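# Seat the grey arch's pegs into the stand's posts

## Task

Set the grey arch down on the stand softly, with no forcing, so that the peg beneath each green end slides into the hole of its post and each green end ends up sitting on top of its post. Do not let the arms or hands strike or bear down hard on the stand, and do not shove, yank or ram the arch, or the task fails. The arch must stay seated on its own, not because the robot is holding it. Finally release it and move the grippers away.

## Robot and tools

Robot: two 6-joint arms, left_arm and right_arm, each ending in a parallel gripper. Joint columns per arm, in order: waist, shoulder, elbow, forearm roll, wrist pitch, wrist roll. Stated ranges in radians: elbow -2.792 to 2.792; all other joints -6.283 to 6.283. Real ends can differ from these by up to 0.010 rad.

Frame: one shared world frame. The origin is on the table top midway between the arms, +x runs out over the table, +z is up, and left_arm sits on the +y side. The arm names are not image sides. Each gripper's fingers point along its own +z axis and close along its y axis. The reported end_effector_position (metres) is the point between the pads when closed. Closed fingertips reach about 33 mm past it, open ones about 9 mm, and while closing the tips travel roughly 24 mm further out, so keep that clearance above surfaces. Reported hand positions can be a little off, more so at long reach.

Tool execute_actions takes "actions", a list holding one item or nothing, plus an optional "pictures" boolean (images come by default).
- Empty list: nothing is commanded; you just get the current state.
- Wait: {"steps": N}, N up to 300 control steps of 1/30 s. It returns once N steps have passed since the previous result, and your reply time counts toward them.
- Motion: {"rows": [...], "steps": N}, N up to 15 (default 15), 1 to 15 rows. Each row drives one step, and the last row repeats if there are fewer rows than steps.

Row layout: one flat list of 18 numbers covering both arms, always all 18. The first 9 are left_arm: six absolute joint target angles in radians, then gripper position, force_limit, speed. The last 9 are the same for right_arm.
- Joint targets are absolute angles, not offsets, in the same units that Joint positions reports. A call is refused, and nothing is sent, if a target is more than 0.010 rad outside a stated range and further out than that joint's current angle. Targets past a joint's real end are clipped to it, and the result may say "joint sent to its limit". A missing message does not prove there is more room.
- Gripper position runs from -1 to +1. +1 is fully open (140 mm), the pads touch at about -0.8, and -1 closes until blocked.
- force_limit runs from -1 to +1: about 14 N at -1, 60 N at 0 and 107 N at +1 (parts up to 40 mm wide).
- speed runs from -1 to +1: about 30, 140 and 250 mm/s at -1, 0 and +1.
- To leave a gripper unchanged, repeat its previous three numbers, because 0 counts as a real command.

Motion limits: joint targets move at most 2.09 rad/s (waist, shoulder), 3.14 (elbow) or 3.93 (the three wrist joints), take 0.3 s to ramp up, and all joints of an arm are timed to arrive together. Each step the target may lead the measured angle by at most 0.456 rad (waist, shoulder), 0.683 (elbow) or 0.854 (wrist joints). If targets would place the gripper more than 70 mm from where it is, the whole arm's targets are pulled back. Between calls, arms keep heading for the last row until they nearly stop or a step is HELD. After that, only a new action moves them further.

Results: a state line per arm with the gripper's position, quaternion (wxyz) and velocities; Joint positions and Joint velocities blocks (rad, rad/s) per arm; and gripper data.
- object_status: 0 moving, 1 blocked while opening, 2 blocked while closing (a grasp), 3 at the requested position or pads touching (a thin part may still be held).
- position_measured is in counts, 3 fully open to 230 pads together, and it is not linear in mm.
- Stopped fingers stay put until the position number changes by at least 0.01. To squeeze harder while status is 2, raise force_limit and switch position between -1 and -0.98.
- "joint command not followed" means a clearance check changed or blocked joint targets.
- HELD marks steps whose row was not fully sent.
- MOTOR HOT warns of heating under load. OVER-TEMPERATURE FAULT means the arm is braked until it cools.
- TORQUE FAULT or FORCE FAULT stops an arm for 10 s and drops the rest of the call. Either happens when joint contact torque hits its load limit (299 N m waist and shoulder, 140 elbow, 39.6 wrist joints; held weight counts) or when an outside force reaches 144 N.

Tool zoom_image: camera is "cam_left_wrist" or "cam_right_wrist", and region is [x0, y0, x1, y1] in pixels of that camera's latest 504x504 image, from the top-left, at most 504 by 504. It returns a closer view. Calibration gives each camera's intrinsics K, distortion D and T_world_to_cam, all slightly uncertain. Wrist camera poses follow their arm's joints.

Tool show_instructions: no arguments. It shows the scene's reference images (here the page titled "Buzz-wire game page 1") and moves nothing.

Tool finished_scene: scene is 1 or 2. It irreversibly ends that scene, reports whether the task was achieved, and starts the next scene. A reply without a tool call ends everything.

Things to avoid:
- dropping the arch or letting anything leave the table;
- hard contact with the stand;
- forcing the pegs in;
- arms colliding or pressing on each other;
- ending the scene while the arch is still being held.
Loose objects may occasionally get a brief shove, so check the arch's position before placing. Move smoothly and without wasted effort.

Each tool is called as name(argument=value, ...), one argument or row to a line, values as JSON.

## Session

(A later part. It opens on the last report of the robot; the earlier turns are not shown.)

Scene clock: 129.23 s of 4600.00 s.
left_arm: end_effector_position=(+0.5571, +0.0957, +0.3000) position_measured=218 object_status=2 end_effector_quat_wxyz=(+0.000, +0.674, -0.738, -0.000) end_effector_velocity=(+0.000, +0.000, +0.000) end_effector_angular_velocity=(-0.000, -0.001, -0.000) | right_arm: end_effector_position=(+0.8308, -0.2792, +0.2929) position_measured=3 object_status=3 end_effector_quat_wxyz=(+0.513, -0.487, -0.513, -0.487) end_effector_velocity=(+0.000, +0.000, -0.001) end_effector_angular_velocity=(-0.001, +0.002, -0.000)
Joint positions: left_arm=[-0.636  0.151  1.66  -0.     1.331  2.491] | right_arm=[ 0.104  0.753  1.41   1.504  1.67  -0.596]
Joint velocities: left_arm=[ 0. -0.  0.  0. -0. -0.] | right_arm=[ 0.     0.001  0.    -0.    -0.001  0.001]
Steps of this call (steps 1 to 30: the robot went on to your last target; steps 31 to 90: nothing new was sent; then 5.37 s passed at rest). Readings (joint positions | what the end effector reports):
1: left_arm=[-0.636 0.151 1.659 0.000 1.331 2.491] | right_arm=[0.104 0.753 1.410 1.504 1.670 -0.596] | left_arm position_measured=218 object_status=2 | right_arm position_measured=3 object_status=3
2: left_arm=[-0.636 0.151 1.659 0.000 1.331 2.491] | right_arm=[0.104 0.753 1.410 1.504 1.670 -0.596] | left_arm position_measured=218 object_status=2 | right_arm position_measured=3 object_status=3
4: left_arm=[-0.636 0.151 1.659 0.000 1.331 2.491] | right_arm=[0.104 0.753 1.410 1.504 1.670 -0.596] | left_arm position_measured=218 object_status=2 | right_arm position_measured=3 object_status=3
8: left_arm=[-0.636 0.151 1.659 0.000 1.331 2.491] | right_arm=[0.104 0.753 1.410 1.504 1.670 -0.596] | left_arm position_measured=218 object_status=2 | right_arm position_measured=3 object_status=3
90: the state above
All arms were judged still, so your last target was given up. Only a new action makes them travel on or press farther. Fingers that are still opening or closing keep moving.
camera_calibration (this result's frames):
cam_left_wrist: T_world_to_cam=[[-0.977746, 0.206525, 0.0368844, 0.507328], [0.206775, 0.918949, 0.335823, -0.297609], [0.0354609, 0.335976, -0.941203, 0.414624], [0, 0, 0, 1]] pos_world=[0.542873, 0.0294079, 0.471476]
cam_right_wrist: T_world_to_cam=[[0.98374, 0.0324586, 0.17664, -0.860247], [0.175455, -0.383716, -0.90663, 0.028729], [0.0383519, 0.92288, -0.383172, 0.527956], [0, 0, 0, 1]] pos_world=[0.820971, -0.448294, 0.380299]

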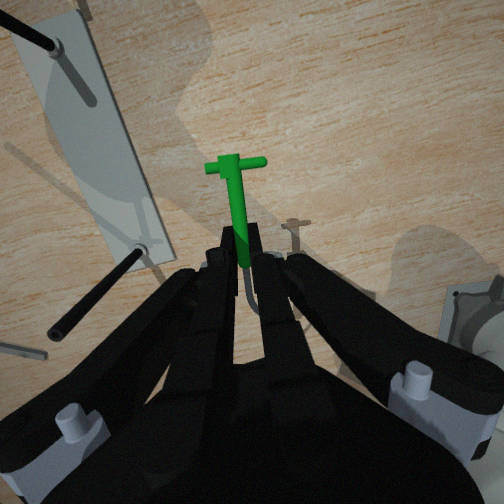

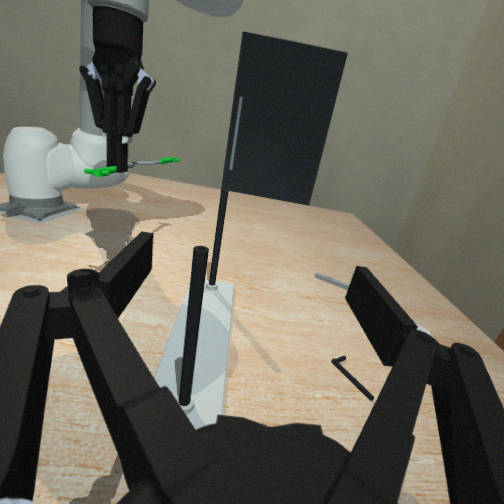

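execute_actions(
  actions=[
    {"rows": [[-0.8075,0.1718,1.926,0.97,1.3315,3.165,-1,0.2,-0.3,0.1042,0.7527,1.4104,1.5038,1.6700,-0.5957,1,0,0]], "steps": 15},
  ],
  pictures=false,
)

execute_actions(
  actions=[
    {"rows": [[-0.9789,0.1922,2.1924,1.9414,1.3323,3.8383,-1,0.2,-0.3,0.1042,0.7527,1.4104,1.5038,1.6700,-0.5957,1,0,0]], "steps": 15},
  ],
  pictures=false,
)

execute_actions(
  actions=[
    {"steps": 30},
  ],
)

Scene clock: 148.77 s of 4600.00 s.
left_arm: end_effector_position=(+0.6370, +0.2345, +0.2753) position_measured=218 object_status=2 end_effector_quat_wxyz=(+0.336, -0.177, +0.895, +0.232) end_effector_velocity=(+0.176, +0.065, +0.130) end_effector_angular_velocity=(+1.807, -0.229, -1.766) | right_arm: end_effector_position=(+0.8308, -0.2792, +0.2929) position_measured=3 object_status=3 end_effector_quat_wxyz=(+0.513, -0.487, -0.513, -0.487) end_effector_velocity=(-0.000, +0.000, +0.000) end_effector_angular_velocity=(-0.000, -0.000, -0.000)
Joint positions: left_arm=[-0.79   0.17   1.898  0.866  1.331  3.095] | right_arm=[ 0.104  0.753  1.41   1.504  1.67  -0.596]
Joint velocities: left_arm=[-0.279  0.032  0.431  1.603  0.001  1.086] | right_arm=[ 0.    -0.001  0.    -0.    -0.    -0.   ]
Steps of this call (steps 1 to 90: nothing new was sent; then 16.03 s passed at rest; steps 91 to 105: all 15 steps of this action). Readings (joint positions | what the end effector reports):
91: left_arm=[-0.636 0.151 1.660 0.000 1.331 2.491] | right_arm=[0.104 0.753 1.410 1.504 1.670 -0.596] | left_arm position_measured=218 object_status=2 | right_arm position_measured=3 object_status=3
92: left_arm=[-0.638 0.151 1.662 0.008 1.331 2.498] | right_arm=[0.104 0.753 1.410 1.504 1.670 -0.596] | left_arm position_measured=218 object_status=2 | right_arm position_measured=3 object_status=3
94: left_arm=[-0.650 0.152 1.681 0.068 1.331 2.545] | right_arm=[0.104 0.753 1.410 1.504 1.670 -0.596] | left_arm position_measured=218 object_status=2 | right_arm position_measured=3 object_status=3
98: left_arm=[-0.696 0.158 1.753 0.323 1.331 2.727] | right_arm=[0.104 0.753 1.410 1.504 1.670 -0.596] | left_arm position_measured=218 object_status=2 | right_arm position_measured=3 object_status=3
105: the state above

Scene clock: 149.27 s of 4600.00 s.
left_arm: end_effector_position=(+0.6672, +0.1055, +0.3742) position_measured=218 object_status=2 end_effector_quat_wxyz=(+0.500, +0.445, +0.532, +0.519) end_effector_velocity=(-0.116, -0.307, +0.077) end_effector_angular_velocity=(+1.484, -0.485, -1.027) | right_arm: end_effector_position=(+0.8308, -0.2792, +0.2929) position_measured=3 object_status=3 end_effector_quat_wxyz=(+0.513, -0.487, -0.513, -0.487) end_effector_velocity=(-0.001, -0.000, -0.000) end_effector_angular_velocity=(-0.000, +0.002, +0.000)
Joint positions: left_arm=[-0.969  0.191  2.177  1.883  1.332  3.799] | right_arm=[ 0.104  0.753  1.41   1.504  1.67  -0.596]
Joint velocities: left_arm=[-0.205  0.023  0.318  1.193  0.     0.792] | right_arm=[-0.    -0.001  0.003 -0.001  0.     0.   ]
Steps of this call (steps 1 to 15: all 15 steps of this action). Readings (joint positions | what the end effector reports):
1: left_arm=[-0.798 0.171 1.911 0.914 1.331 3.127] | right_arm=[0.104 0.753 1.410 1.504 1.670 -0.596] | left_arm position_measured=218 object_status=2 | right_arm position_measured=3 object_status=3
2: left_arm=[-0.807 0.172 1.925 0.964 1.332 3.162] | right_arm=[0.104 0.753 1.410 1.504 1.670 -0.596] | left_arm position_measured=218 object_status=2 | right_arm position_measured=3 object_status=3
4: left_arm=[-0.834 0.175 1.967 1.104 1.332 3.268] | right_arm=[0.104 0.753 1.410 1.504 1.670 -0.596] | left_arm position_measured=218 object_status=2 | right_arm position_measured=3 object_status=3
8: left_arm=[-0.894 0.182 2.060 1.437 1.332 3.504] | right_arm=[0.104 0.753 1.410 1.504 1.670 -0.596] | left_arm position_measured=218 object_status=2 | right_arm position_measured=3 object_status=3
15: the state above

Scene clock: 150.27 s of 4600.00 s.
left_arm: end_effector_position=(+0.6611, +0.0902, +0.3780) position_measured=218 object_status=2 end_effector_quat_wxyz=(+0.503, +0.469, +0.495, +0.531) end_effector_velocity=(-0.000, +0.000, -0.000) end_effector_angular_velocity=(-0.000, -0.000, +0.001) | right_arm: end_effector_position=(+0.8308, -0.2792, +0.2929) position_measured=3 object_status=3 end_effector_quat_wxyz=(+0.513, -0.487, -0.513, -0.487) end_effector_velocity=(+0.001, +0.000, -0.002) end_effector_angular_velocity=(+0.001, +0.002, +0.001)
Joint positions: left_arm=[-0.979  0.192  2.192  1.941  1.332  3.838] | right_arm=[ 0.104  0.753  1.41   1.504  1.67  -0.596]
Joint velocities: left_arm=[-0.     0.     0.    -0.     0.001 -0.   ] | right_arm=[ 0.     0.004 -0.001  0.     0.001 -0.   ]
Steps of this call (steps 1 to 30: the robot went on to your last target). Readings (joint positions | what the end effector reports):
1: left_arm=[-0.975 0.192 2.186 1.916 1.332 3.821] | right_arm=[0.104 0.753 1.410 1.504 1.670 -0.596] | left_arm position_measured=218 object_status=2 | right_arm position_measured=3 object_status=3
2: left_arm=[-0.978 0.192 2.191 1.935 1.332 3.834] | right_arm=[0.104 0.753 1.410 1.504 1.670 -0.596] | left_arm position_measured=218 object_status=2 | right_arm position_measured=3 object_status=3
4: left_arm=[-0.979 0.192 2.192 1.941 1.332 3.838] | right_arm=[0.104 0.753 1.410 1.504 1.670 -0.596] | left_arm position_measured=218 object_status=2 | right_arm position_measured=3 object_status=3
8: left_arm=[-0.979 0.192 2.192 1.941 1.332 3.838] | right_arm=[0.104 0.753 1.410 1.504 1.670 -0.596] | left_arm position_measured=218 object_status=2 | right_arm position_measured=3 object_status=3
30: the state above
All arms were judged still, so your last target was given up. Only a new action makes them travel on or press farther. Fingers that are still opening or closing keep moving.
camera_calibration (this result's frames):
cam_left_wrist: T_world_to_cam=[[-0.099744, -0.122626, 0.987428, -0.302801], [-0.275329, -0.950227, -0.145818, 0.329204], [0.956162, -0.286412, 0.061017, -0.445153], [0, 0, 0, 1]] pos_world=[0.486075, 0.14819, 0.37416]
cam_right_wrist: T_world_to_cam=[[0.98374, 0.0324587, 0.176641, -0.860247], [0.175455, -0.383716, -0.90663, 0.0287288], [0.0383518, 0.92288, -0.383172, 0.527955], [0, 0, 0, 1]] pos_world=[0.820971, -0.448294, 0.380299]

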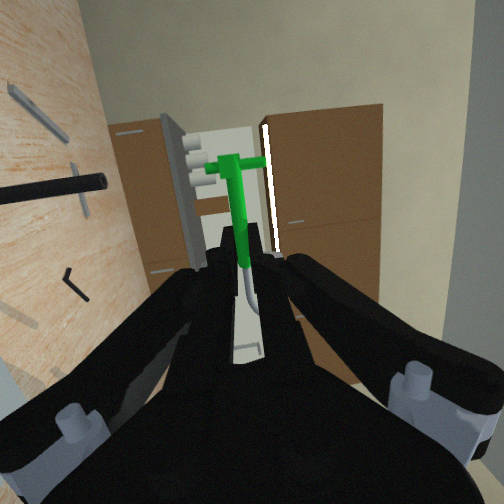

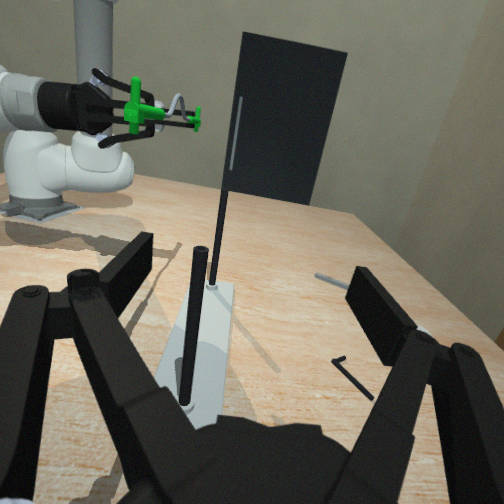

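execute_actions(
  actions=[
    {"rows": [[-0.8725,0.3405,2.1726,2.0593,1.3241,3.6890,-1,0.2,-0.3,0.1042,0.7527,1.4104,1.5038,1.6700,-0.5957,1,0,0]], "steps": 15},
  ],
  pictures=false,
)

execute_actions(
  actions=[
    {"steps": 25},
  ],
)

Scene clock: 169.13 s of 4600.00 s.
left_arm: end_effector_position=(+0.7237, +0.0932, +0.3081) position_measured=218 object_status=2 end_effector_quat_wxyz=(+0.503, +0.469, +0.495, +0.531) end_effector_velocity=(-0.000, -0.000, +0.000) end_effector_angular_velocity=(-0.000, -0.001, -0.000) | right_arm: end_effector_position=(+0.8308, -0.2792, +0.2929) position_measured=3 object_status=3 end_effector_quat_wxyz=(+0.513, -0.487, -0.513, -0.487) end_effector_velocity=(+0.001, -0.000, +0.002) end_effector_angular_velocity=(+0.000, -0.003, -0.000)
Joint positions: left_arm=[-0.873  0.34   2.173  2.059  1.324  3.689] | right_arm=[ 0.104  0.753  1.41   1.504  1.67  -0.596]
Joint velocities: left_arm=[-0.     0.     0.     0.     0.001 -0.001] | right_arm=[-0.    -0.001 -0.002  0.     0.    -0.   ]
Steps of this call (steps 1 to 90: nothing new was sent; then 15.37 s passed at rest; steps 91 to 105: all 15 steps of this action). Readings (joint positions | what the end effector reports):
91: left_arm=[-0.979 0.192 2.192 1.942 1.332 3.838] | right_arm=[0.104 0.753 1.410 1.504 1.670 -0.596] | left_arm position_measured=218 object_status=2 | right_arm position_measured=3 object_status=3
92: left_arm=[-0.976 0.197 2.192 1.946 1.332 3.834] | right_arm=[0.104 0.753 1.410 1.504 1.670 -0.596] | left_arm position_measured=218 object_status=2 | right_arm position_measured=3 object_status=3
94: left_arm=[-0.953 0.228 2.188 1.971 1.330 3.802] | right_arm=[0.104 0.753 1.410 1.504 1.670 -0.596] | left_arm position_measured=218 object_status=2 | right_arm position_measured=3 object_status=3
98: left_arm=[-0.882 0.328 2.175 2.048 1.325 3.703] | right_arm=[0.104 0.753 1.410 1.504 1.670 -0.596] | left_arm position_measured=218 object_status=2 | right_arm position_measured=3 object_status=3
105: the state above

Scene clock: 169.97 s of 4600.00 s.
left_arm: end_effector_position=(+0.7237, +0.0932, +0.3080) position_measured=218 object_status=2 end_effector_quat_wxyz=(+0.503, +0.469, +0.495, +0.531) end_effector_velocity=(+0.000, +0.000, -0.001) end_effector_angular_velocity=(+0.000, +0.001, +0.001) | right_arm: end_effector_position=(+0.8308, -0.2792, +0.2929) position_measured=3 object_status=3 end_effector_quat_wxyz=(+0.513, -0.487, -0.513, -0.487) end_effector_velocity=(-0.001, +0.000, -0.001) end_effector_angular_velocity=(+0.000, +0.002, +0.001)
Joint positions: left_arm=[-0.873  0.34   2.173  2.059  1.324  3.689] | right_arm=[ 0.104  0.753  1.41   1.504  1.67  -0.596]
Joint velocities: left_arm=[ 0.     0.001  0.    -0.001 -0.     0.   ] | right_arm=[ 0.     0.001  0.001 -0.     0.001 -0.   ]
Steps of this call (steps 1 to 15: the robot went on to your last target; steps 16 to 25: nothing new was sent). Readings (joint positions | what the end effector reports):
1: left_arm=[-0.873 0.340 2.173 2.059 1.324 3.689] | right_arm=[0.104 0.753 1.410 1.504 1.670 -0.596] | left_arm position_measured=218 object_status=2 | right_arm position_measured=3 object_status=3
2: left_arm=[-0.873 0.340 2.173 2.059 1.324 3.689] | right_arm=[0.104 0.753 1.410 1.504 1.670 -0.596] | left_arm position_measured=218 object_status=2 | right_arm position_measured=3 object_status=3
4: left_arm=[-0.873 0.340 2.173 2.059 1.324 3.689] | right_arm=[0.104 0.753 1.410 1.504 1.670 -0.596] | left_arm position_measured=218 object_status=2 | right_arm position_measured=3 object_status=3
8: left_arm=[-0.873 0.340 2.173 2.059 1.324 3.689] | right_arm=[0.104 0.753 1.410 1.504 1.670 -0.596] | left_arm position_measured=218 object_status=2 | right_arm position_measured=3 object_status=3
25: the state above
All arms were judged still, so your last target was given up. Only a new action makes them travel on or press farther. Fingers that are still opening or closing keep moving.
camera_calibration (this result's frames):
cam_left_wrist: T_world_to_cam=[[-0.0997795, -0.122654, 0.987421, -0.227049], [-0.275155, -0.950273, -0.145844, 0.338937], [0.956208, -0.286246, 0.061069, -0.499955], [0, 0, 0, 1]] pos_world=[0.548667, 0.151124, 0.304156]
cam_right_wrist: T_world_to_cam=[[0.98374, 0.0324586, 0.17664, -0.860247], [0.175455, -0.383716, -0.90663, 0.0287291], [0.0383519, 0.92288, -0.383172, 0.527955], [0, 0, 0, 1]] pos_world=[0.820971, -0.448294, 0.380299]

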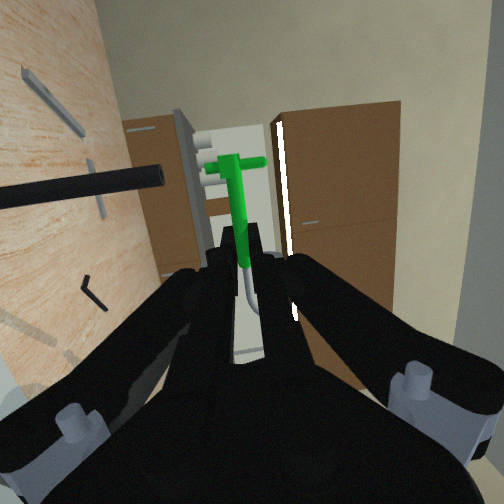

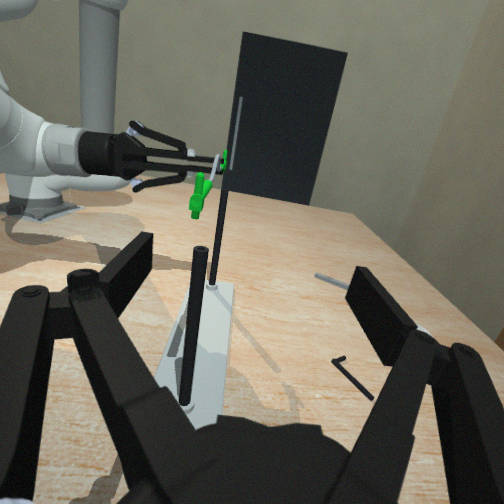

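zoom_image(
  camera="cam_left_wrist",
  region=[130, 120, 290, 240],
)

zoom_image(
  camera="cam_right_wrist",
  region=[140, 130, 280, 290],
)

Region (130, 120, 290, 240) of cam_left_wrist's 504x504 image, scaled by 3.150, with more detail than that image has; it fills the top 378 rows of this view, and the rest is white.

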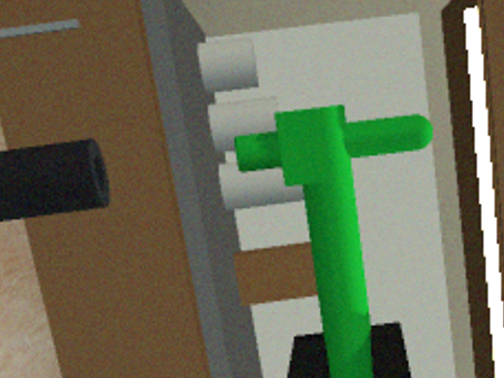

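Region (140, 130, 280, 290) of cam_right_wrist's 504x504 image, scaled by 3.150, with more detail than that image has; it fills the left 441 columns of this view, and the rest is white.

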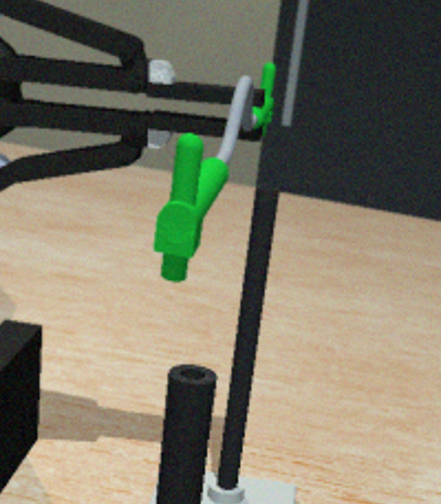

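zoom_image(
  camera="cam_right_wrist",
  region=[195, 140, 255, 200],
)

zoom_image(
  camera="cam_right_wrist",
  region=[170, 170, 230, 260],
)

Region (195, 140, 255, 200) of cam_right_wrist's 504x504 image, scaled by 8.400, with more detail than that image has.

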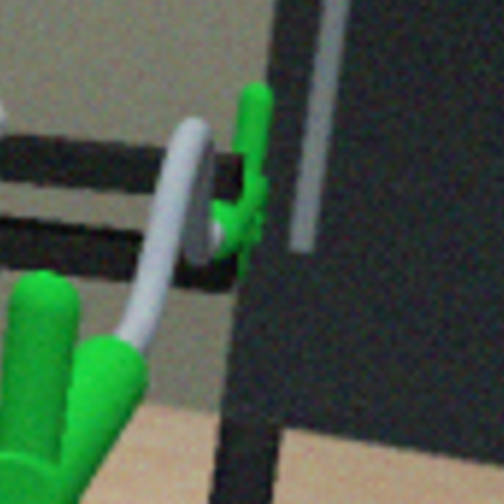

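Region (170, 170, 230, 260) of cam_right_wrist's 504x504 image, scaled by 5.600, with more detail than that image has.

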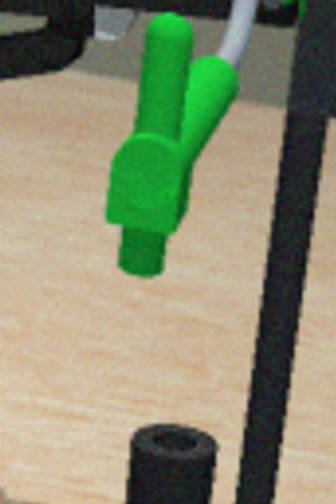

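execute_actions(
  actions=[
    {"rows": [[-0.85787,0.37524,2.17040,2.07933,1.33227,3.65538,-1,0.2,-0.3,0.1042,0.7527,1.4104,1.5038,1.6700,-0.5957,1,0,0]], "steps": 15},
  ],
)

zoom_image(
  camera="cam_right_wrist",
  region=[170, 170, 230, 260],
)

zoom_image(
  camera="cam_right_wrist",
  region=[195, 140, 255, 200],
)

zoom_image(
  camera="cam_left_wrist",
  region=[160, 130, 250, 220],
)

Scene clock: 216.20 s of 4600.00 s.
left_arm: end_effector_position=(+0.7329, +0.0937, +0.2900) position_measured=218 object_status=2 end_effector_quat_wxyz=(+0.503, +0.469, +0.495, +0.531) end_effector_velocity=(+0.000, -0.000, +0.000) end_effector_angular_velocity=(-0.000, -0.001, -0.000) | right_arm: end_effector_position=(+0.8308, -0.2792, +0.2929) position_measured=3 object_status=3 end_effector_quat_wxyz=(+0.513, -0.487, -0.513, -0.487) end_effector_velocity=(-0.000, +0.000, -0.001) end_effector_angular_velocity=(-0.001, +0.001, +0.001)
Joint positions: left_arm=[-0.858  0.375  2.17   2.079  1.332  3.655] | right_arm=[ 0.104  0.753  1.41   1.504  1.67  -0.596]
Joint velocities: left_arm=[ 0.    -0.    -0.     0.001  0.    -0.   ] | right_arm=[ 0.     0.    -0.    -0.001 -0.     0.   ]
Steps of this call (steps 1 to 90: nothing new was sent; then 42.73 s passed at rest; steps 91 to 105: all 15 steps of this action). Readings (joint positions | what the end effector reports):
91: left_arm=[-0.872 0.341 2.173 2.059 1.324 3.689] | right_arm=[0.104 0.753 1.410 1.504 1.670 -0.596] | left_arm position_measured=218 object_status=2 | right_arm position_measured=3 object_status=3
92: left_arm=[-0.870 0.345 2.173 2.062 1.325 3.684] | right_arm=[0.104 0.753 1.410 1.504 1.670 -0.596] | left_arm position_measured=218 object_status=2 | right_arm position_measured=3 object_status=3
94: left_arm=[-0.861 0.369 2.172 2.076 1.330 3.661] | right_arm=[0.104 0.753 1.410 1.504 1.670 -0.596] | left_arm position_measured=218 object_status=2 | right_arm position_measured=3 object_status=3
98: left_arm=[-0.858 0.375 2.171 2.079 1.332 3.655] | right_arm=[0.104 0.753 1.410 1.504 1.670 -0.596] | left_arm position_measured=218 object_status=2 | right_arm position_measured=3 object_status=3
105: the state above
camera_calibration (this result's frames):
cam_left_wrist: T_world_to_cam=[[-0.099722, -0.122683, 0.987423, -0.208287], [-0.275126, -0.95028, -0.145853, 0.339337], [0.956222, -0.28621, 0.0610107, -0.507493], [0, 0, 0, 1]] pos_world=[0.557866, 0.151662, 0.286123]
cam_right_wrist: T_world_to_cam=[[0.98374, 0.0324587, 0.17664, -0.860247], [0.175455, -0.383716, -0.90663, 0.028729], [0.0383517, 0.92288, -0.383172, 0.527956], [0, 0, 0, 1]] pos_world=[0.820971, -0.448294, 0.380299]

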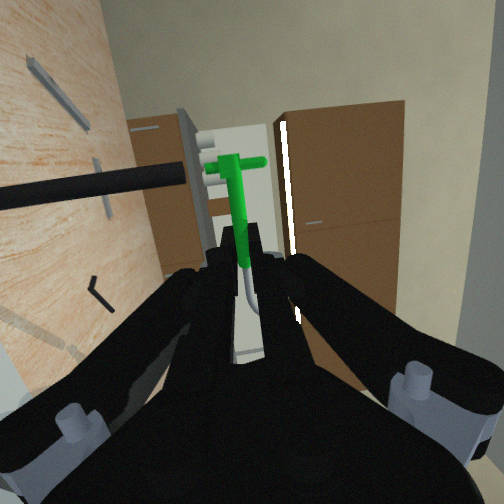

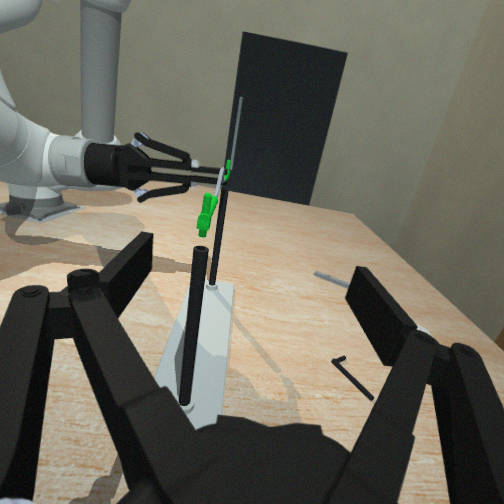

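Region (170, 170, 230, 260) of cam_right_wrist's 504x504 image, scaled by 5.600, with more detail than that image has.

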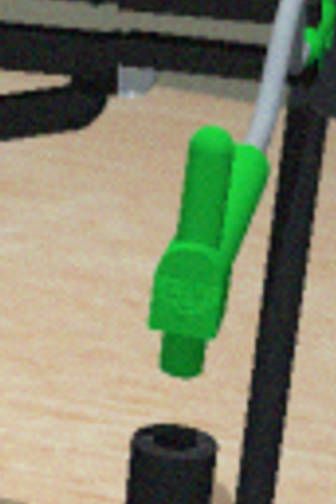

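Region (195, 140, 255, 200) of cam_right_wrist's 504x504 image, scaled by 8.400, with more detail than that image has.

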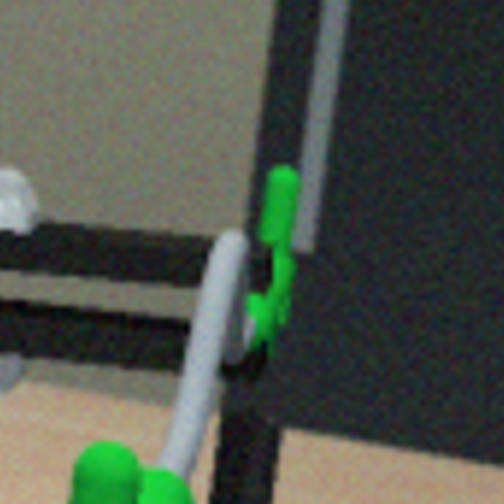

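Region (160, 130, 250, 220) of cam_left_wrist's 504x504 image, scaled by 5.600, with more detail than that image has.

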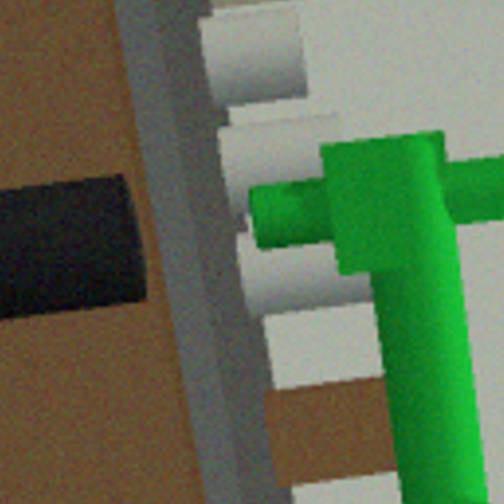

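execute_actions(
  actions=[
    {"rows": [[-0.85865,0.39374,2.17355,2.08323,1.34320,3.63613,-1,0.2,-0.3,0.1042,0.7527,1.4104,1.5038,1.6700,-0.5957,1,0,0]], "steps": 15},
  ],
  pictures=true,
)

zoom_image(
  camera="cam_right_wrist",
  region=[170, 190, 230, 260],
)

zoom_image(
  camera="cam_right_wrist",
  region=[200, 150, 250, 200],
)

zoom_image(
  camera="cam_left_wrist",
  region=[160, 130, 250, 220],
)

Scene clock: 261.43 s of 4600.00 s.
left_arm: end_effector_position=(+0.7329, +0.0929, +0.2790) position_measured=218 object_status=2 end_effector_quat_wxyz=(+0.503, +0.469, +0.495, +0.531) end_effector_velocity=(-0.000, +0.001, -0.001) end_effector_angular_velocity=(-0.000, +0.002, +0.001) | right_arm: end_effector_position=(+0.8308, -0.2792, +0.2929) position_measured=3 object_status=3 end_effector_quat_wxyz=(+0.513, -0.487, -0.513, -0.487) end_effector_velocity=(+0.000, +0.000, +0.000) end_effector_angular_velocity=(-0.000, -0.001, -0.001)
Joint positions: left_arm=[-0.859  0.394  2.173  2.083  1.343  3.636] | right_arm=[ 0.104  0.753  1.41   1.504  1.67  -0.596]
Joint velocities: left_arm=[ 0.     0.001  0.001 -0.002 -0.    -0.001] | right_arm=[ 0.     0.    -0.001  0.    -0.001 -0.   ]
Steps of this call (steps 1 to 15: the robot went on to your last target; steps 16 to 90: nothing new was sent; then 41.73 s passed at rest; steps 91 to 105: all 15 steps of this action). Readings (joint positions | what the end effector reports):
91: left_arm=[-0.858 0.375 2.170 2.079 1.332 3.655] | right_arm=[0.104 0.753 1.410 1.504 1.670 -0.596] | left_arm position_measured=218 object_status=2 | right_arm position_measured=3 object_status=3
92: left_arm=[-0.858 0.379 2.170 2.080 1.335 3.650] | right_arm=[0.104 0.753 1.410 1.504 1.670 -0.596] | left_arm position_measured=218 object_status=2 | right_arm position_measured=3 object_status=3
94: left_arm=[-0.859 0.393 2.173 2.083 1.343 3.637] | right_arm=[0.104 0.753 1.410 1.504 1.670 -0.596] | left_arm position_measured=218 object_status=2 | right_arm position_measured=3 object_status=3
98: left_arm=[-0.859 0.394 2.173 2.083 1.343 3.636] | right_arm=[0.104 0.753 1.410 1.504 1.670 -0.596] | left_arm position_measured=218 object_status=2 | right_arm position_measured=3 object_status=3
105: the state above
camera_calibration (this result's frames):
cam_left_wrist: T_world_to_cam=[[-0.0998241, -0.122596, 0.987424, -0.197515], [-0.275313, -0.950232, -0.145811, 0.337043], [0.956158, -0.286406, 0.0611038, -0.506995], [0, 0, 0, 1]] pos_world=[0.557843, 0.150848, 0.275155]
cam_right_wrist: T_world_to_cam=[[0.98374, 0.0324586, 0.176641, -0.860247], [0.175455, -0.383716, -0.90663, 0.0287289], [0.0383519, 0.92288, -0.383172, 0.527955], [0, 0, 0, 1]] pos_world=[0.820971, -0.448294, 0.380299]

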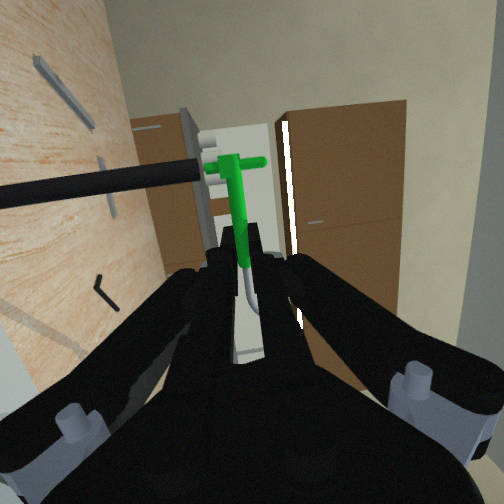

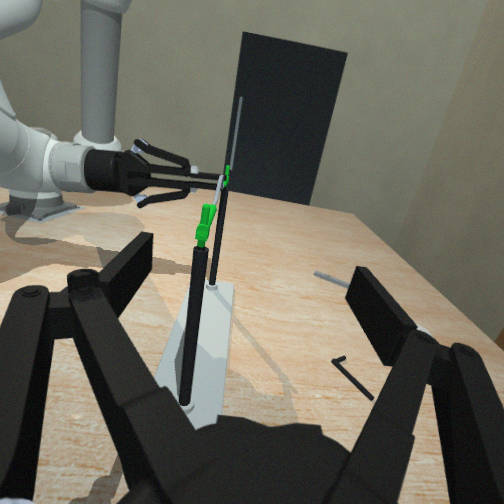

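Region (170, 190, 230, 260) of cam_right_wrist's 504x504 image, scaled by 7.200, with more detail than that image has; it fills the left 432 columns of this view, and the rest is white.

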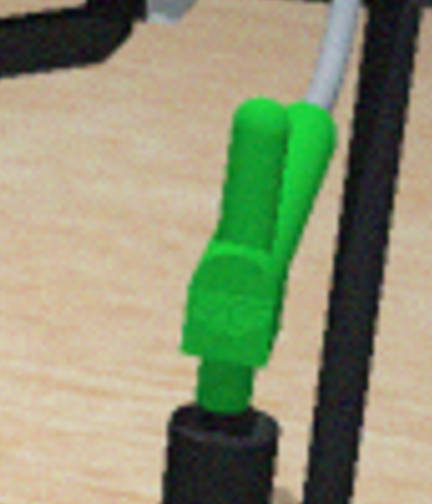

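Region (200, 150, 250, 200) of cam_right_wrist's 504x504 image, scaled by 10.080, with more detail than that image has.

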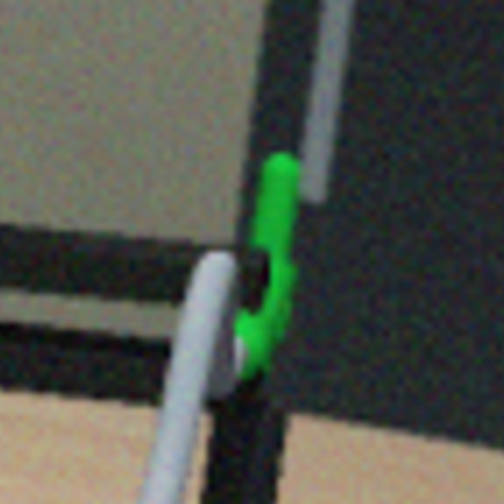

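Region (160, 130, 250, 220) of cam_left_wrist's 504x504 image, scaled by 5.600, with more detail than that image has.

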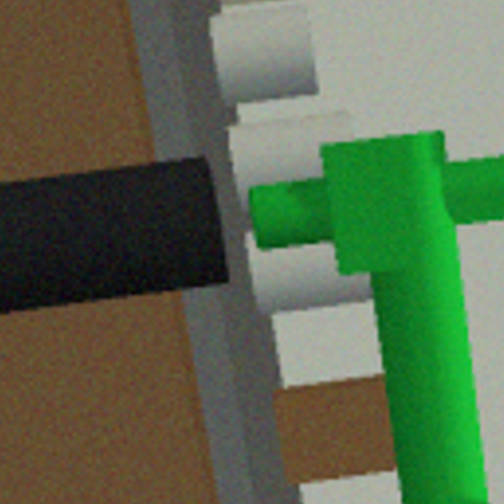

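execute_actions(
  actions=[
    {"rows": [[-0.85795,0.39836,2.17515,2.08518,1.34588,3.63035,-1,0.2,-0.3,0.1042,0.7527,1.4104,1.5038,1.6700,-0.5957,1,0,0]], "steps": 15},
  ],
  pictures=true,
)

zoom_image(
  camera="cam_right_wrist",
  region=[175, 210, 225, 260],
)

zoom_image(
  camera="cam_left_wrist",
  region=[170, 140, 240, 200],
)

Scene clock: 271.30 s of 4600.00 s.
left_arm: end_effector_position=(+0.7329, +0.0935, +0.2759) position_measured=218 object_status=2 end_effector_quat_wxyz=(+0.503, +0.469, +0.495, +0.531) end_effector_velocity=(+0.000, -0.000, +0.000) end_effector_angular_velocity=(-0.001, +0.001, -0.000) | right_arm: end_effector_position=(+0.8308, -0.2792, +0.2929) position_measured=3 object_status=3 end_effector_quat_wxyz=(+0.513, -0.487, -0.513, -0.487) end_effector_velocity=(-0.000, +0.000, +0.000) end_effector_angular_velocity=(+0.000, -0.001, +0.001)
Joint positions: left_arm=[-0.858  0.398  2.175  2.085  1.346  3.63 ] | right_arm=[ 0.104  0.753  1.41   1.504  1.67  -0.596]
Joint velocities: left_arm=[ 0.    -0.001 -0.    -0.    -0.001 -0.   ] | right_arm=[ 0.    -0.    -0.    -0.     0.001 -0.001]
Steps of this call (steps 1 to 15: the robot went on to your last target; steps 16 to 90: nothing new was sent; then 6.37 s passed at rest; steps 91 to 105: all 15 steps of this action). Readings (joint positions | what the end effector reports):
91: left_arm=[-0.859 0.394 2.174 2.083 1.343 3.636] | right_arm=[0.104 0.753 1.410 1.504 1.670 -0.596] | left_arm position_measured=218 object_status=2 | right_arm position_measured=3 object_status=3
92: left_arm=[-0.858 0.396 2.174 2.085 1.345 3.632] | right_arm=[0.104 0.753 1.410 1.504 1.670 -0.596] | left_arm position_measured=218 object_status=2 | right_arm position_measured=3 object_status=3
94: left_arm=[-0.858 0.398 2.175 2.085 1.346 3.630] | right_arm=[0.104 0.753 1.410 1.504 1.670 -0.596] | left_arm position_measured=218 object_status=2 | right_arm position_measured=3 object_status=3
98: left_arm=[-0.858 0.398 2.175 2.085 1.346 3.630] | right_arm=[0.104 0.753 1.410 1.504 1.670 -0.596] | left_arm position_measured=218 object_status=2 | right_arm position_measured=3 object_status=3
105: the state above
camera_calibration (this result's frames):
cam_left_wrist: T_world_to_cam=[[-0.0996814, -0.122774, 0.987416, -0.194471], [-0.275348, -0.950202, -0.145943, 0.337249], [0.956163, -0.286431, 0.060912, -0.506668], [0, 0, 0, 1]] pos_world=[0.557933, 0.151453, 0.272105]
cam_right_wrist: T_world_to_cam=[[0.98374, 0.0324587, 0.176641, -0.860247], [0.175456, -0.383716, -0.90663, 0.0287289], [0.0383519, 0.92288, -0.383172, 0.527956], [0, 0, 0, 1]] pos_world=[0.820971, -0.448294, 0.380299]

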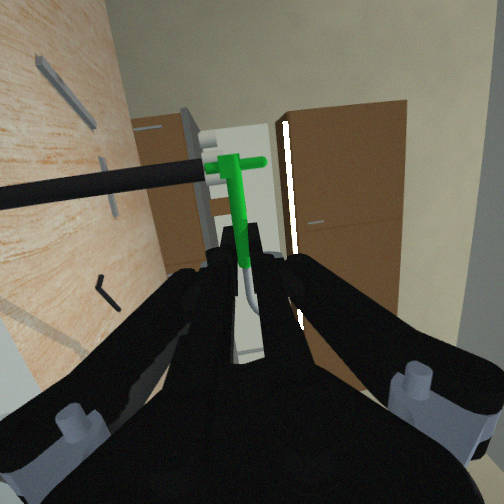

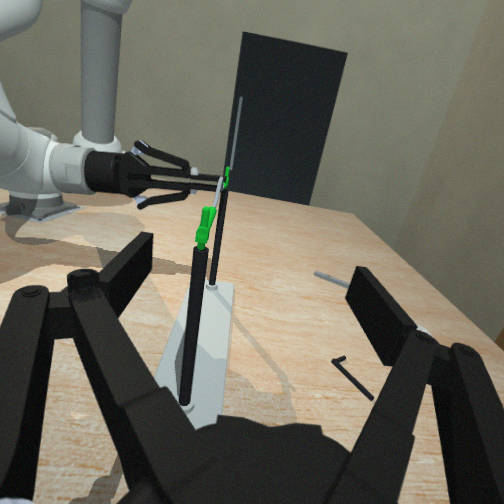

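Region (175, 210, 225, 260) of cam_right_wrist's 504x504 image, scaled by 10.080, with more detail than that image has.

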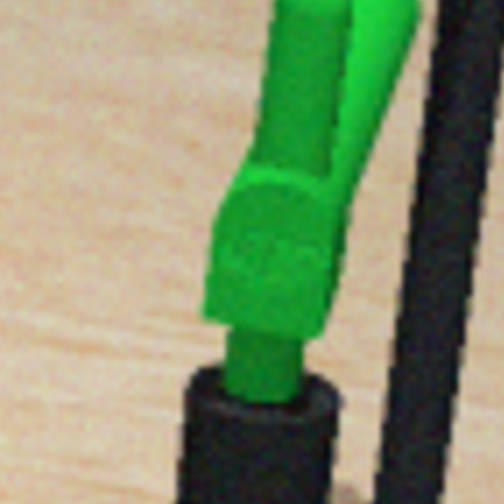

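Region (170, 140, 240, 200) of cam_left_wrist's 504x504 image, scaled by 7.200, with more detail than that image has; it fills the top 432 rows of this view, and the rest is white.

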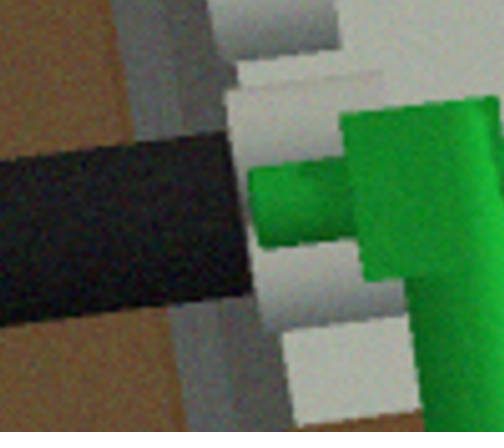

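execute_actions(
  actions=[
    {"rows": [[-0.85795,0.40483,2.17675,2.08689,1.34981,3.62310,-1,0.2,-0.3,0.1042,0.7527,1.4104,1.5038,1.6700,-0.5957,1,0,0]], "steps": 15},
  ],
  pictures=true,
)

zoom_image(
  camera="cam_right_wrist",
  region=[175, 210, 225, 260],
)

zoom_image(
  camera="cam_left_wrist",
  region=[170, 140, 240, 200],
)

Scene clock: 276.23 s of 4600.00 s.
left_arm: end_effector_position=(+0.7330, +0.0934, +0.2722) position_measured=218 object_status=2 end_effector_quat_wxyz=(+0.503, +0.469, +0.495, +0.531) end_effector_velocity=(-0.000, +0.001, -0.001) end_effector_angular_velocity=(-0.000, +0.002, +0.001) | right_arm: end_effector_position=(+0.8308, -0.2792, +0.2929) position_measured=3 object_status=3 end_effector_quat_wxyz=(+0.513, -0.487, -0.513, -0.487) end_effector_velocity=(-0.000, +0.000, +0.001) end_effector_angular_velocity=(+0.000, -0.001, +0.001)
Joint positions: left_arm=[-0.858  0.405  2.177  2.087  1.35   3.623] | right_arm=[ 0.104  0.753  1.41   1.504  1.67  -0.596]
Joint velocities: left_arm=[ 0.    -0.     0.001 -0.001 -0.001 -0.   ] | right_arm=[ 0.    -0.001 -0.    -0.     0.001  0.001]
Steps of this call (steps 1 to 15: the robot went on to your last target; steps 16 to 90: nothing new was sent; then 1.43 s passed at rest; steps 91 to 105: all 15 steps of this action). Readings (joint positions | what the end effector reports):
91: left_arm=[-0.858 0.399 2.175 2.085 1.346 3.630] | right_arm=[0.104 0.753 1.410 1.504 1.670 -0.596] | left_arm position_measured=218 object_status=2 | right_arm position_measured=3 object_status=3
92: left_arm=[-0.858 0.402 2.175 2.086 1.348 3.626] | right_arm=[0.104 0.753 1.410 1.504 1.670 -0.596] | left_arm position_measured=218 object_status=2 | right_arm position_measured=3 object_status=3
94: left_arm=[-0.858 0.405 2.176 2.087 1.350 3.623] | right_arm=[0.104 0.753 1.410 1.504 1.670 -0.596] | left_arm position_measured=218 object_status=2 | right_arm position_measured=3 object_status=3
98: left_arm=[-0.858 0.405 2.176 2.087 1.350 3.623] | right_arm=[0.104 0.753 1.410 1.504 1.670 -0.596] | left_arm position_measured=218 object_status=2 | right_arm position_measured=3 object_status=3
105: the state above
camera_calibration (this result's frames):
cam_left_wrist: T_world_to_cam=[[-0.100111, -0.122591, 0.987395, -0.19045], [-0.275598, -0.950135, -0.145907, 0.336737], [0.956046, -0.286731, 0.0613331, -0.5065], [0, 0, 0, 1]] pos_world=[0.557975, 0.15137, 0.268247]
cam_right_wrist: T_world_to_cam=[[0.98374, 0.0324587, 0.17664, -0.860247], [0.175455, -0.383716, -0.90663, 0.028729], [0.0383518, 0.92288, -0.383172, 0.527956], [0, 0, 0, 1]] pos_world=[0.820971, -0.448294, 0.380299]

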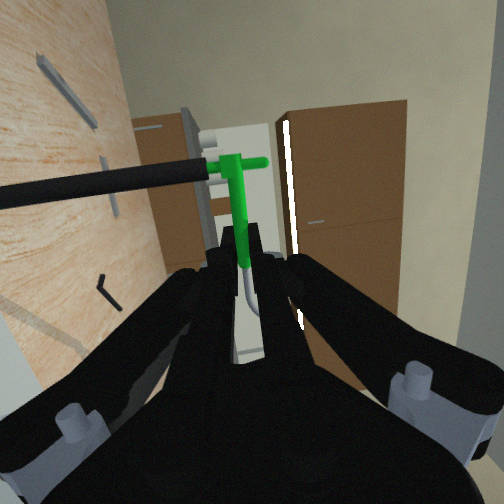

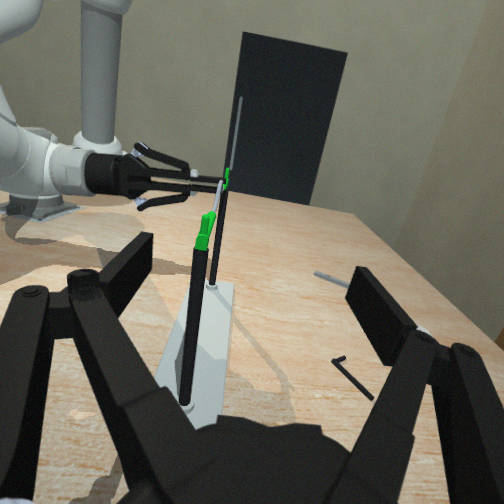

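Region (175, 210, 225, 260) of cam_right_wrist's 504x504 image, scaled by 10.080, with more detail than that image has.

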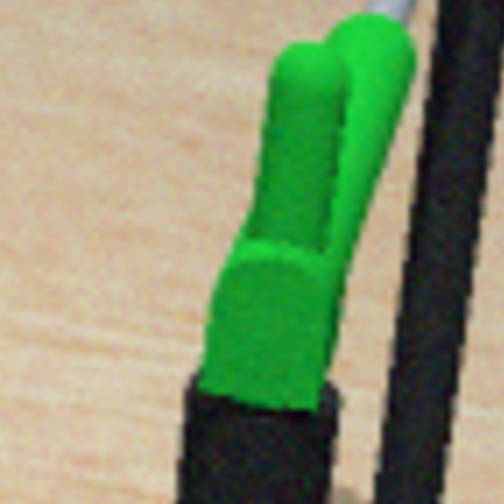

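Region (170, 140, 240, 200) of cam_left_wrist's 504x504 image, scaled by 7.200, with more detail than that image has; it fills the top 432 rows of this view, and the rest is white.

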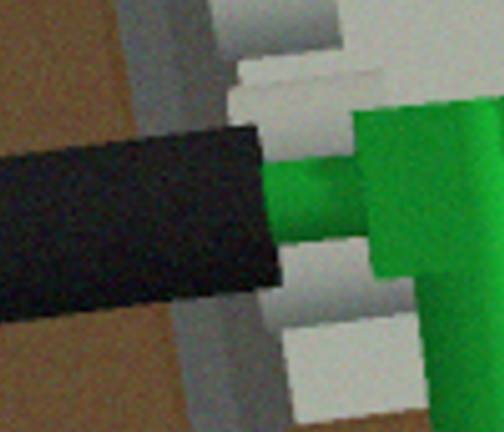

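execute_actions(
  actions=[
    {"rows": [[-0.85795,0.40079,2.17575,2.08582,1.34736,3.62763,-1,0.2,-0.3,0.1042,0.7527,1.4104,1.5038,1.6700,-0.5957,1,0,0]], "steps": 15},
  ],
  pictures=true,
)

zoom_image(
  camera="cam_right_wrist",
  region=[205, 155, 245, 205],
)

zoom_image(
  camera="cam_left_wrist",
  region=[170, 140, 240, 200],
)

zoom_image(
  camera="cam_right_wrist",
  region=[175, 210, 225, 260],
)

Scene clock: 283.57 s of 4600.00 s.
left_arm: end_effector_position=(+0.7330, +0.0935, +0.2745) position_measured=218 object_status=2 end_effector_quat_wxyz=(+0.503, +0.469, +0.495, +0.531) end_effector_velocity=(+0.000, -0.000, +0.001) end_effector_angular_velocity=(-0.001, -0.001, +0.000) | right_arm: end_effector_position=(+0.8308, -0.2792, +0.2929) position_measured=3 object_status=3 end_effector_quat_wxyz=(+0.513, -0.487, -0.513, -0.487) end_effector_velocity=(+0.000, +0.000, +0.002) end_effector_angular_velocity=(+0.000, -0.003, -0.000)
Joint positions: left_arm=[-0.858  0.401  2.176  2.086  1.347  3.628] | right_arm=[ 0.104  0.753  1.41   1.504  1.67  -0.596]
Joint velocities: left_arm=[-0.    -0.    -0.001 -0.     0.     0.   ] | right_arm=[ 0.    -0.002 -0.001  0.001 -0.    -0.   ]
Steps of this call (steps 1 to 15: the robot went on to your last target; steps 16 to 90: nothing new was sent; then 3.83 s passed at rest; steps 91 to 105: all 15 steps of this action). Readings (joint positions | what the end effector reports):
91: left_arm=[-0.858 0.405 2.177 2.087 1.350 3.623] | right_arm=[0.104 0.753 1.410 1.504 1.670 -0.596] | left_arm position_measured=218 object_status=2 | right_arm position_measured=3 object_status=3
92: left_arm=[-0.858 0.402 2.177 2.086 1.348 3.625] | right_arm=[0.104 0.753 1.410 1.504 1.670 -0.596] | left_arm position_measured=218 object_status=2 | right_arm position_measured=3 object_status=3
94: left_arm=[-0.858 0.401 2.177 2.086 1.347 3.627] | right_arm=[0.104 0.753 1.410 1.504 1.670 -0.596] | left_arm position_measured=218 object_status=2 | right_arm position_measured=3 object_status=3
98: left_arm=[-0.858 0.401 2.176 2.086 1.347 3.627] | right_arm=[0.104 0.753 1.410 1.504 1.670 -0.596] | left_arm position_measured=218 object_status=2 | right_arm position_measured=3 object_status=3
105: the state above
camera_calibration (this result's frames):
cam_left_wrist: T_world_to_cam=[[-0.0996143, -0.122575, 0.987447, -0.193085], [-0.275145, -0.950295, -0.14572, 0.336888], [0.956228, -0.286207, 0.0609371, -0.506651], [0, 0, 0, 1]] pos_world=[0.557933, 0.151469, 0.270627]
cam_right_wrist: T_world_to_cam=[[0.98374, 0.0324587, 0.17664, -0.860247], [0.175455, -0.383716, -0.90663, 0.028729], [0.0383517, 0.92288, -0.383172, 0.527956], [0, 0, 0, 1]] pos_world=[0.820971, -0.448294, 0.380299]

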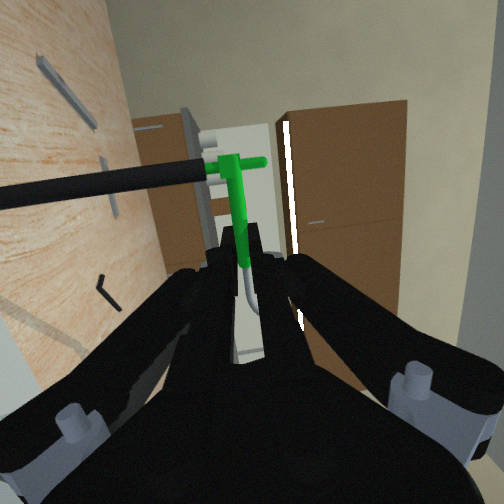

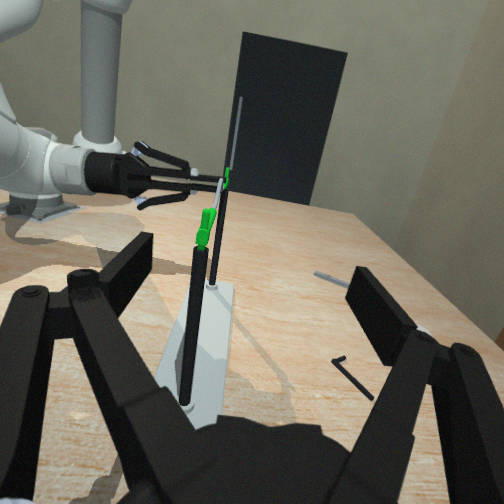

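Region (205, 155, 245, 205) of cam_right_wrist's 504x504 image, scaled by 10.080, with more detail than that image has; it fills the left 403 columns of this view, and the rest is white.

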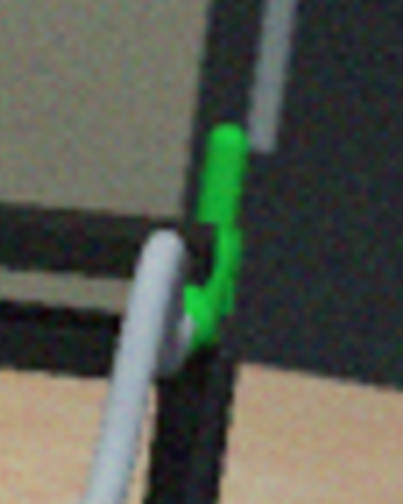

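Region (170, 140, 240, 200) of cam_left_wrist's 504x504 image, scaled by 7.200, with more detail than that image has; it fills the top 432 rows of this view, and the rest is white.

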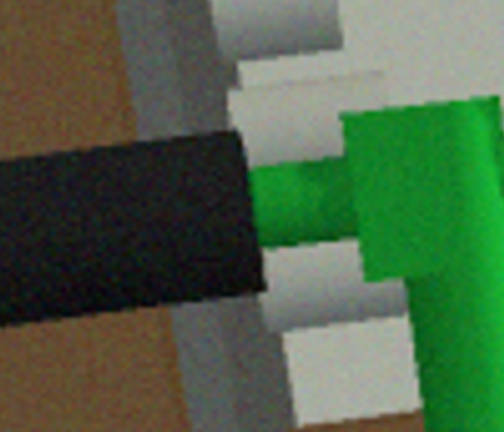

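Region (175, 210, 225, 260) of cam_right_wrist's 504x504 image, scaled by 10.080, with more detail than that image has.

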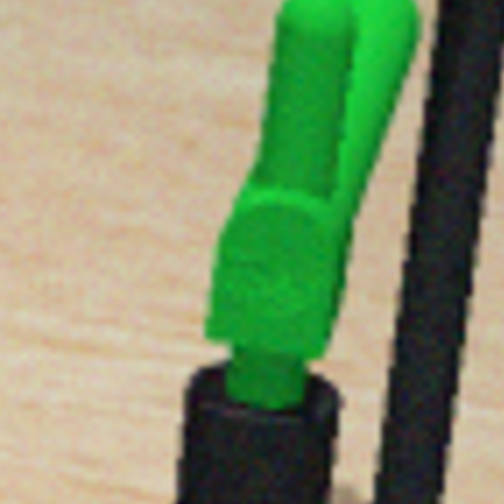

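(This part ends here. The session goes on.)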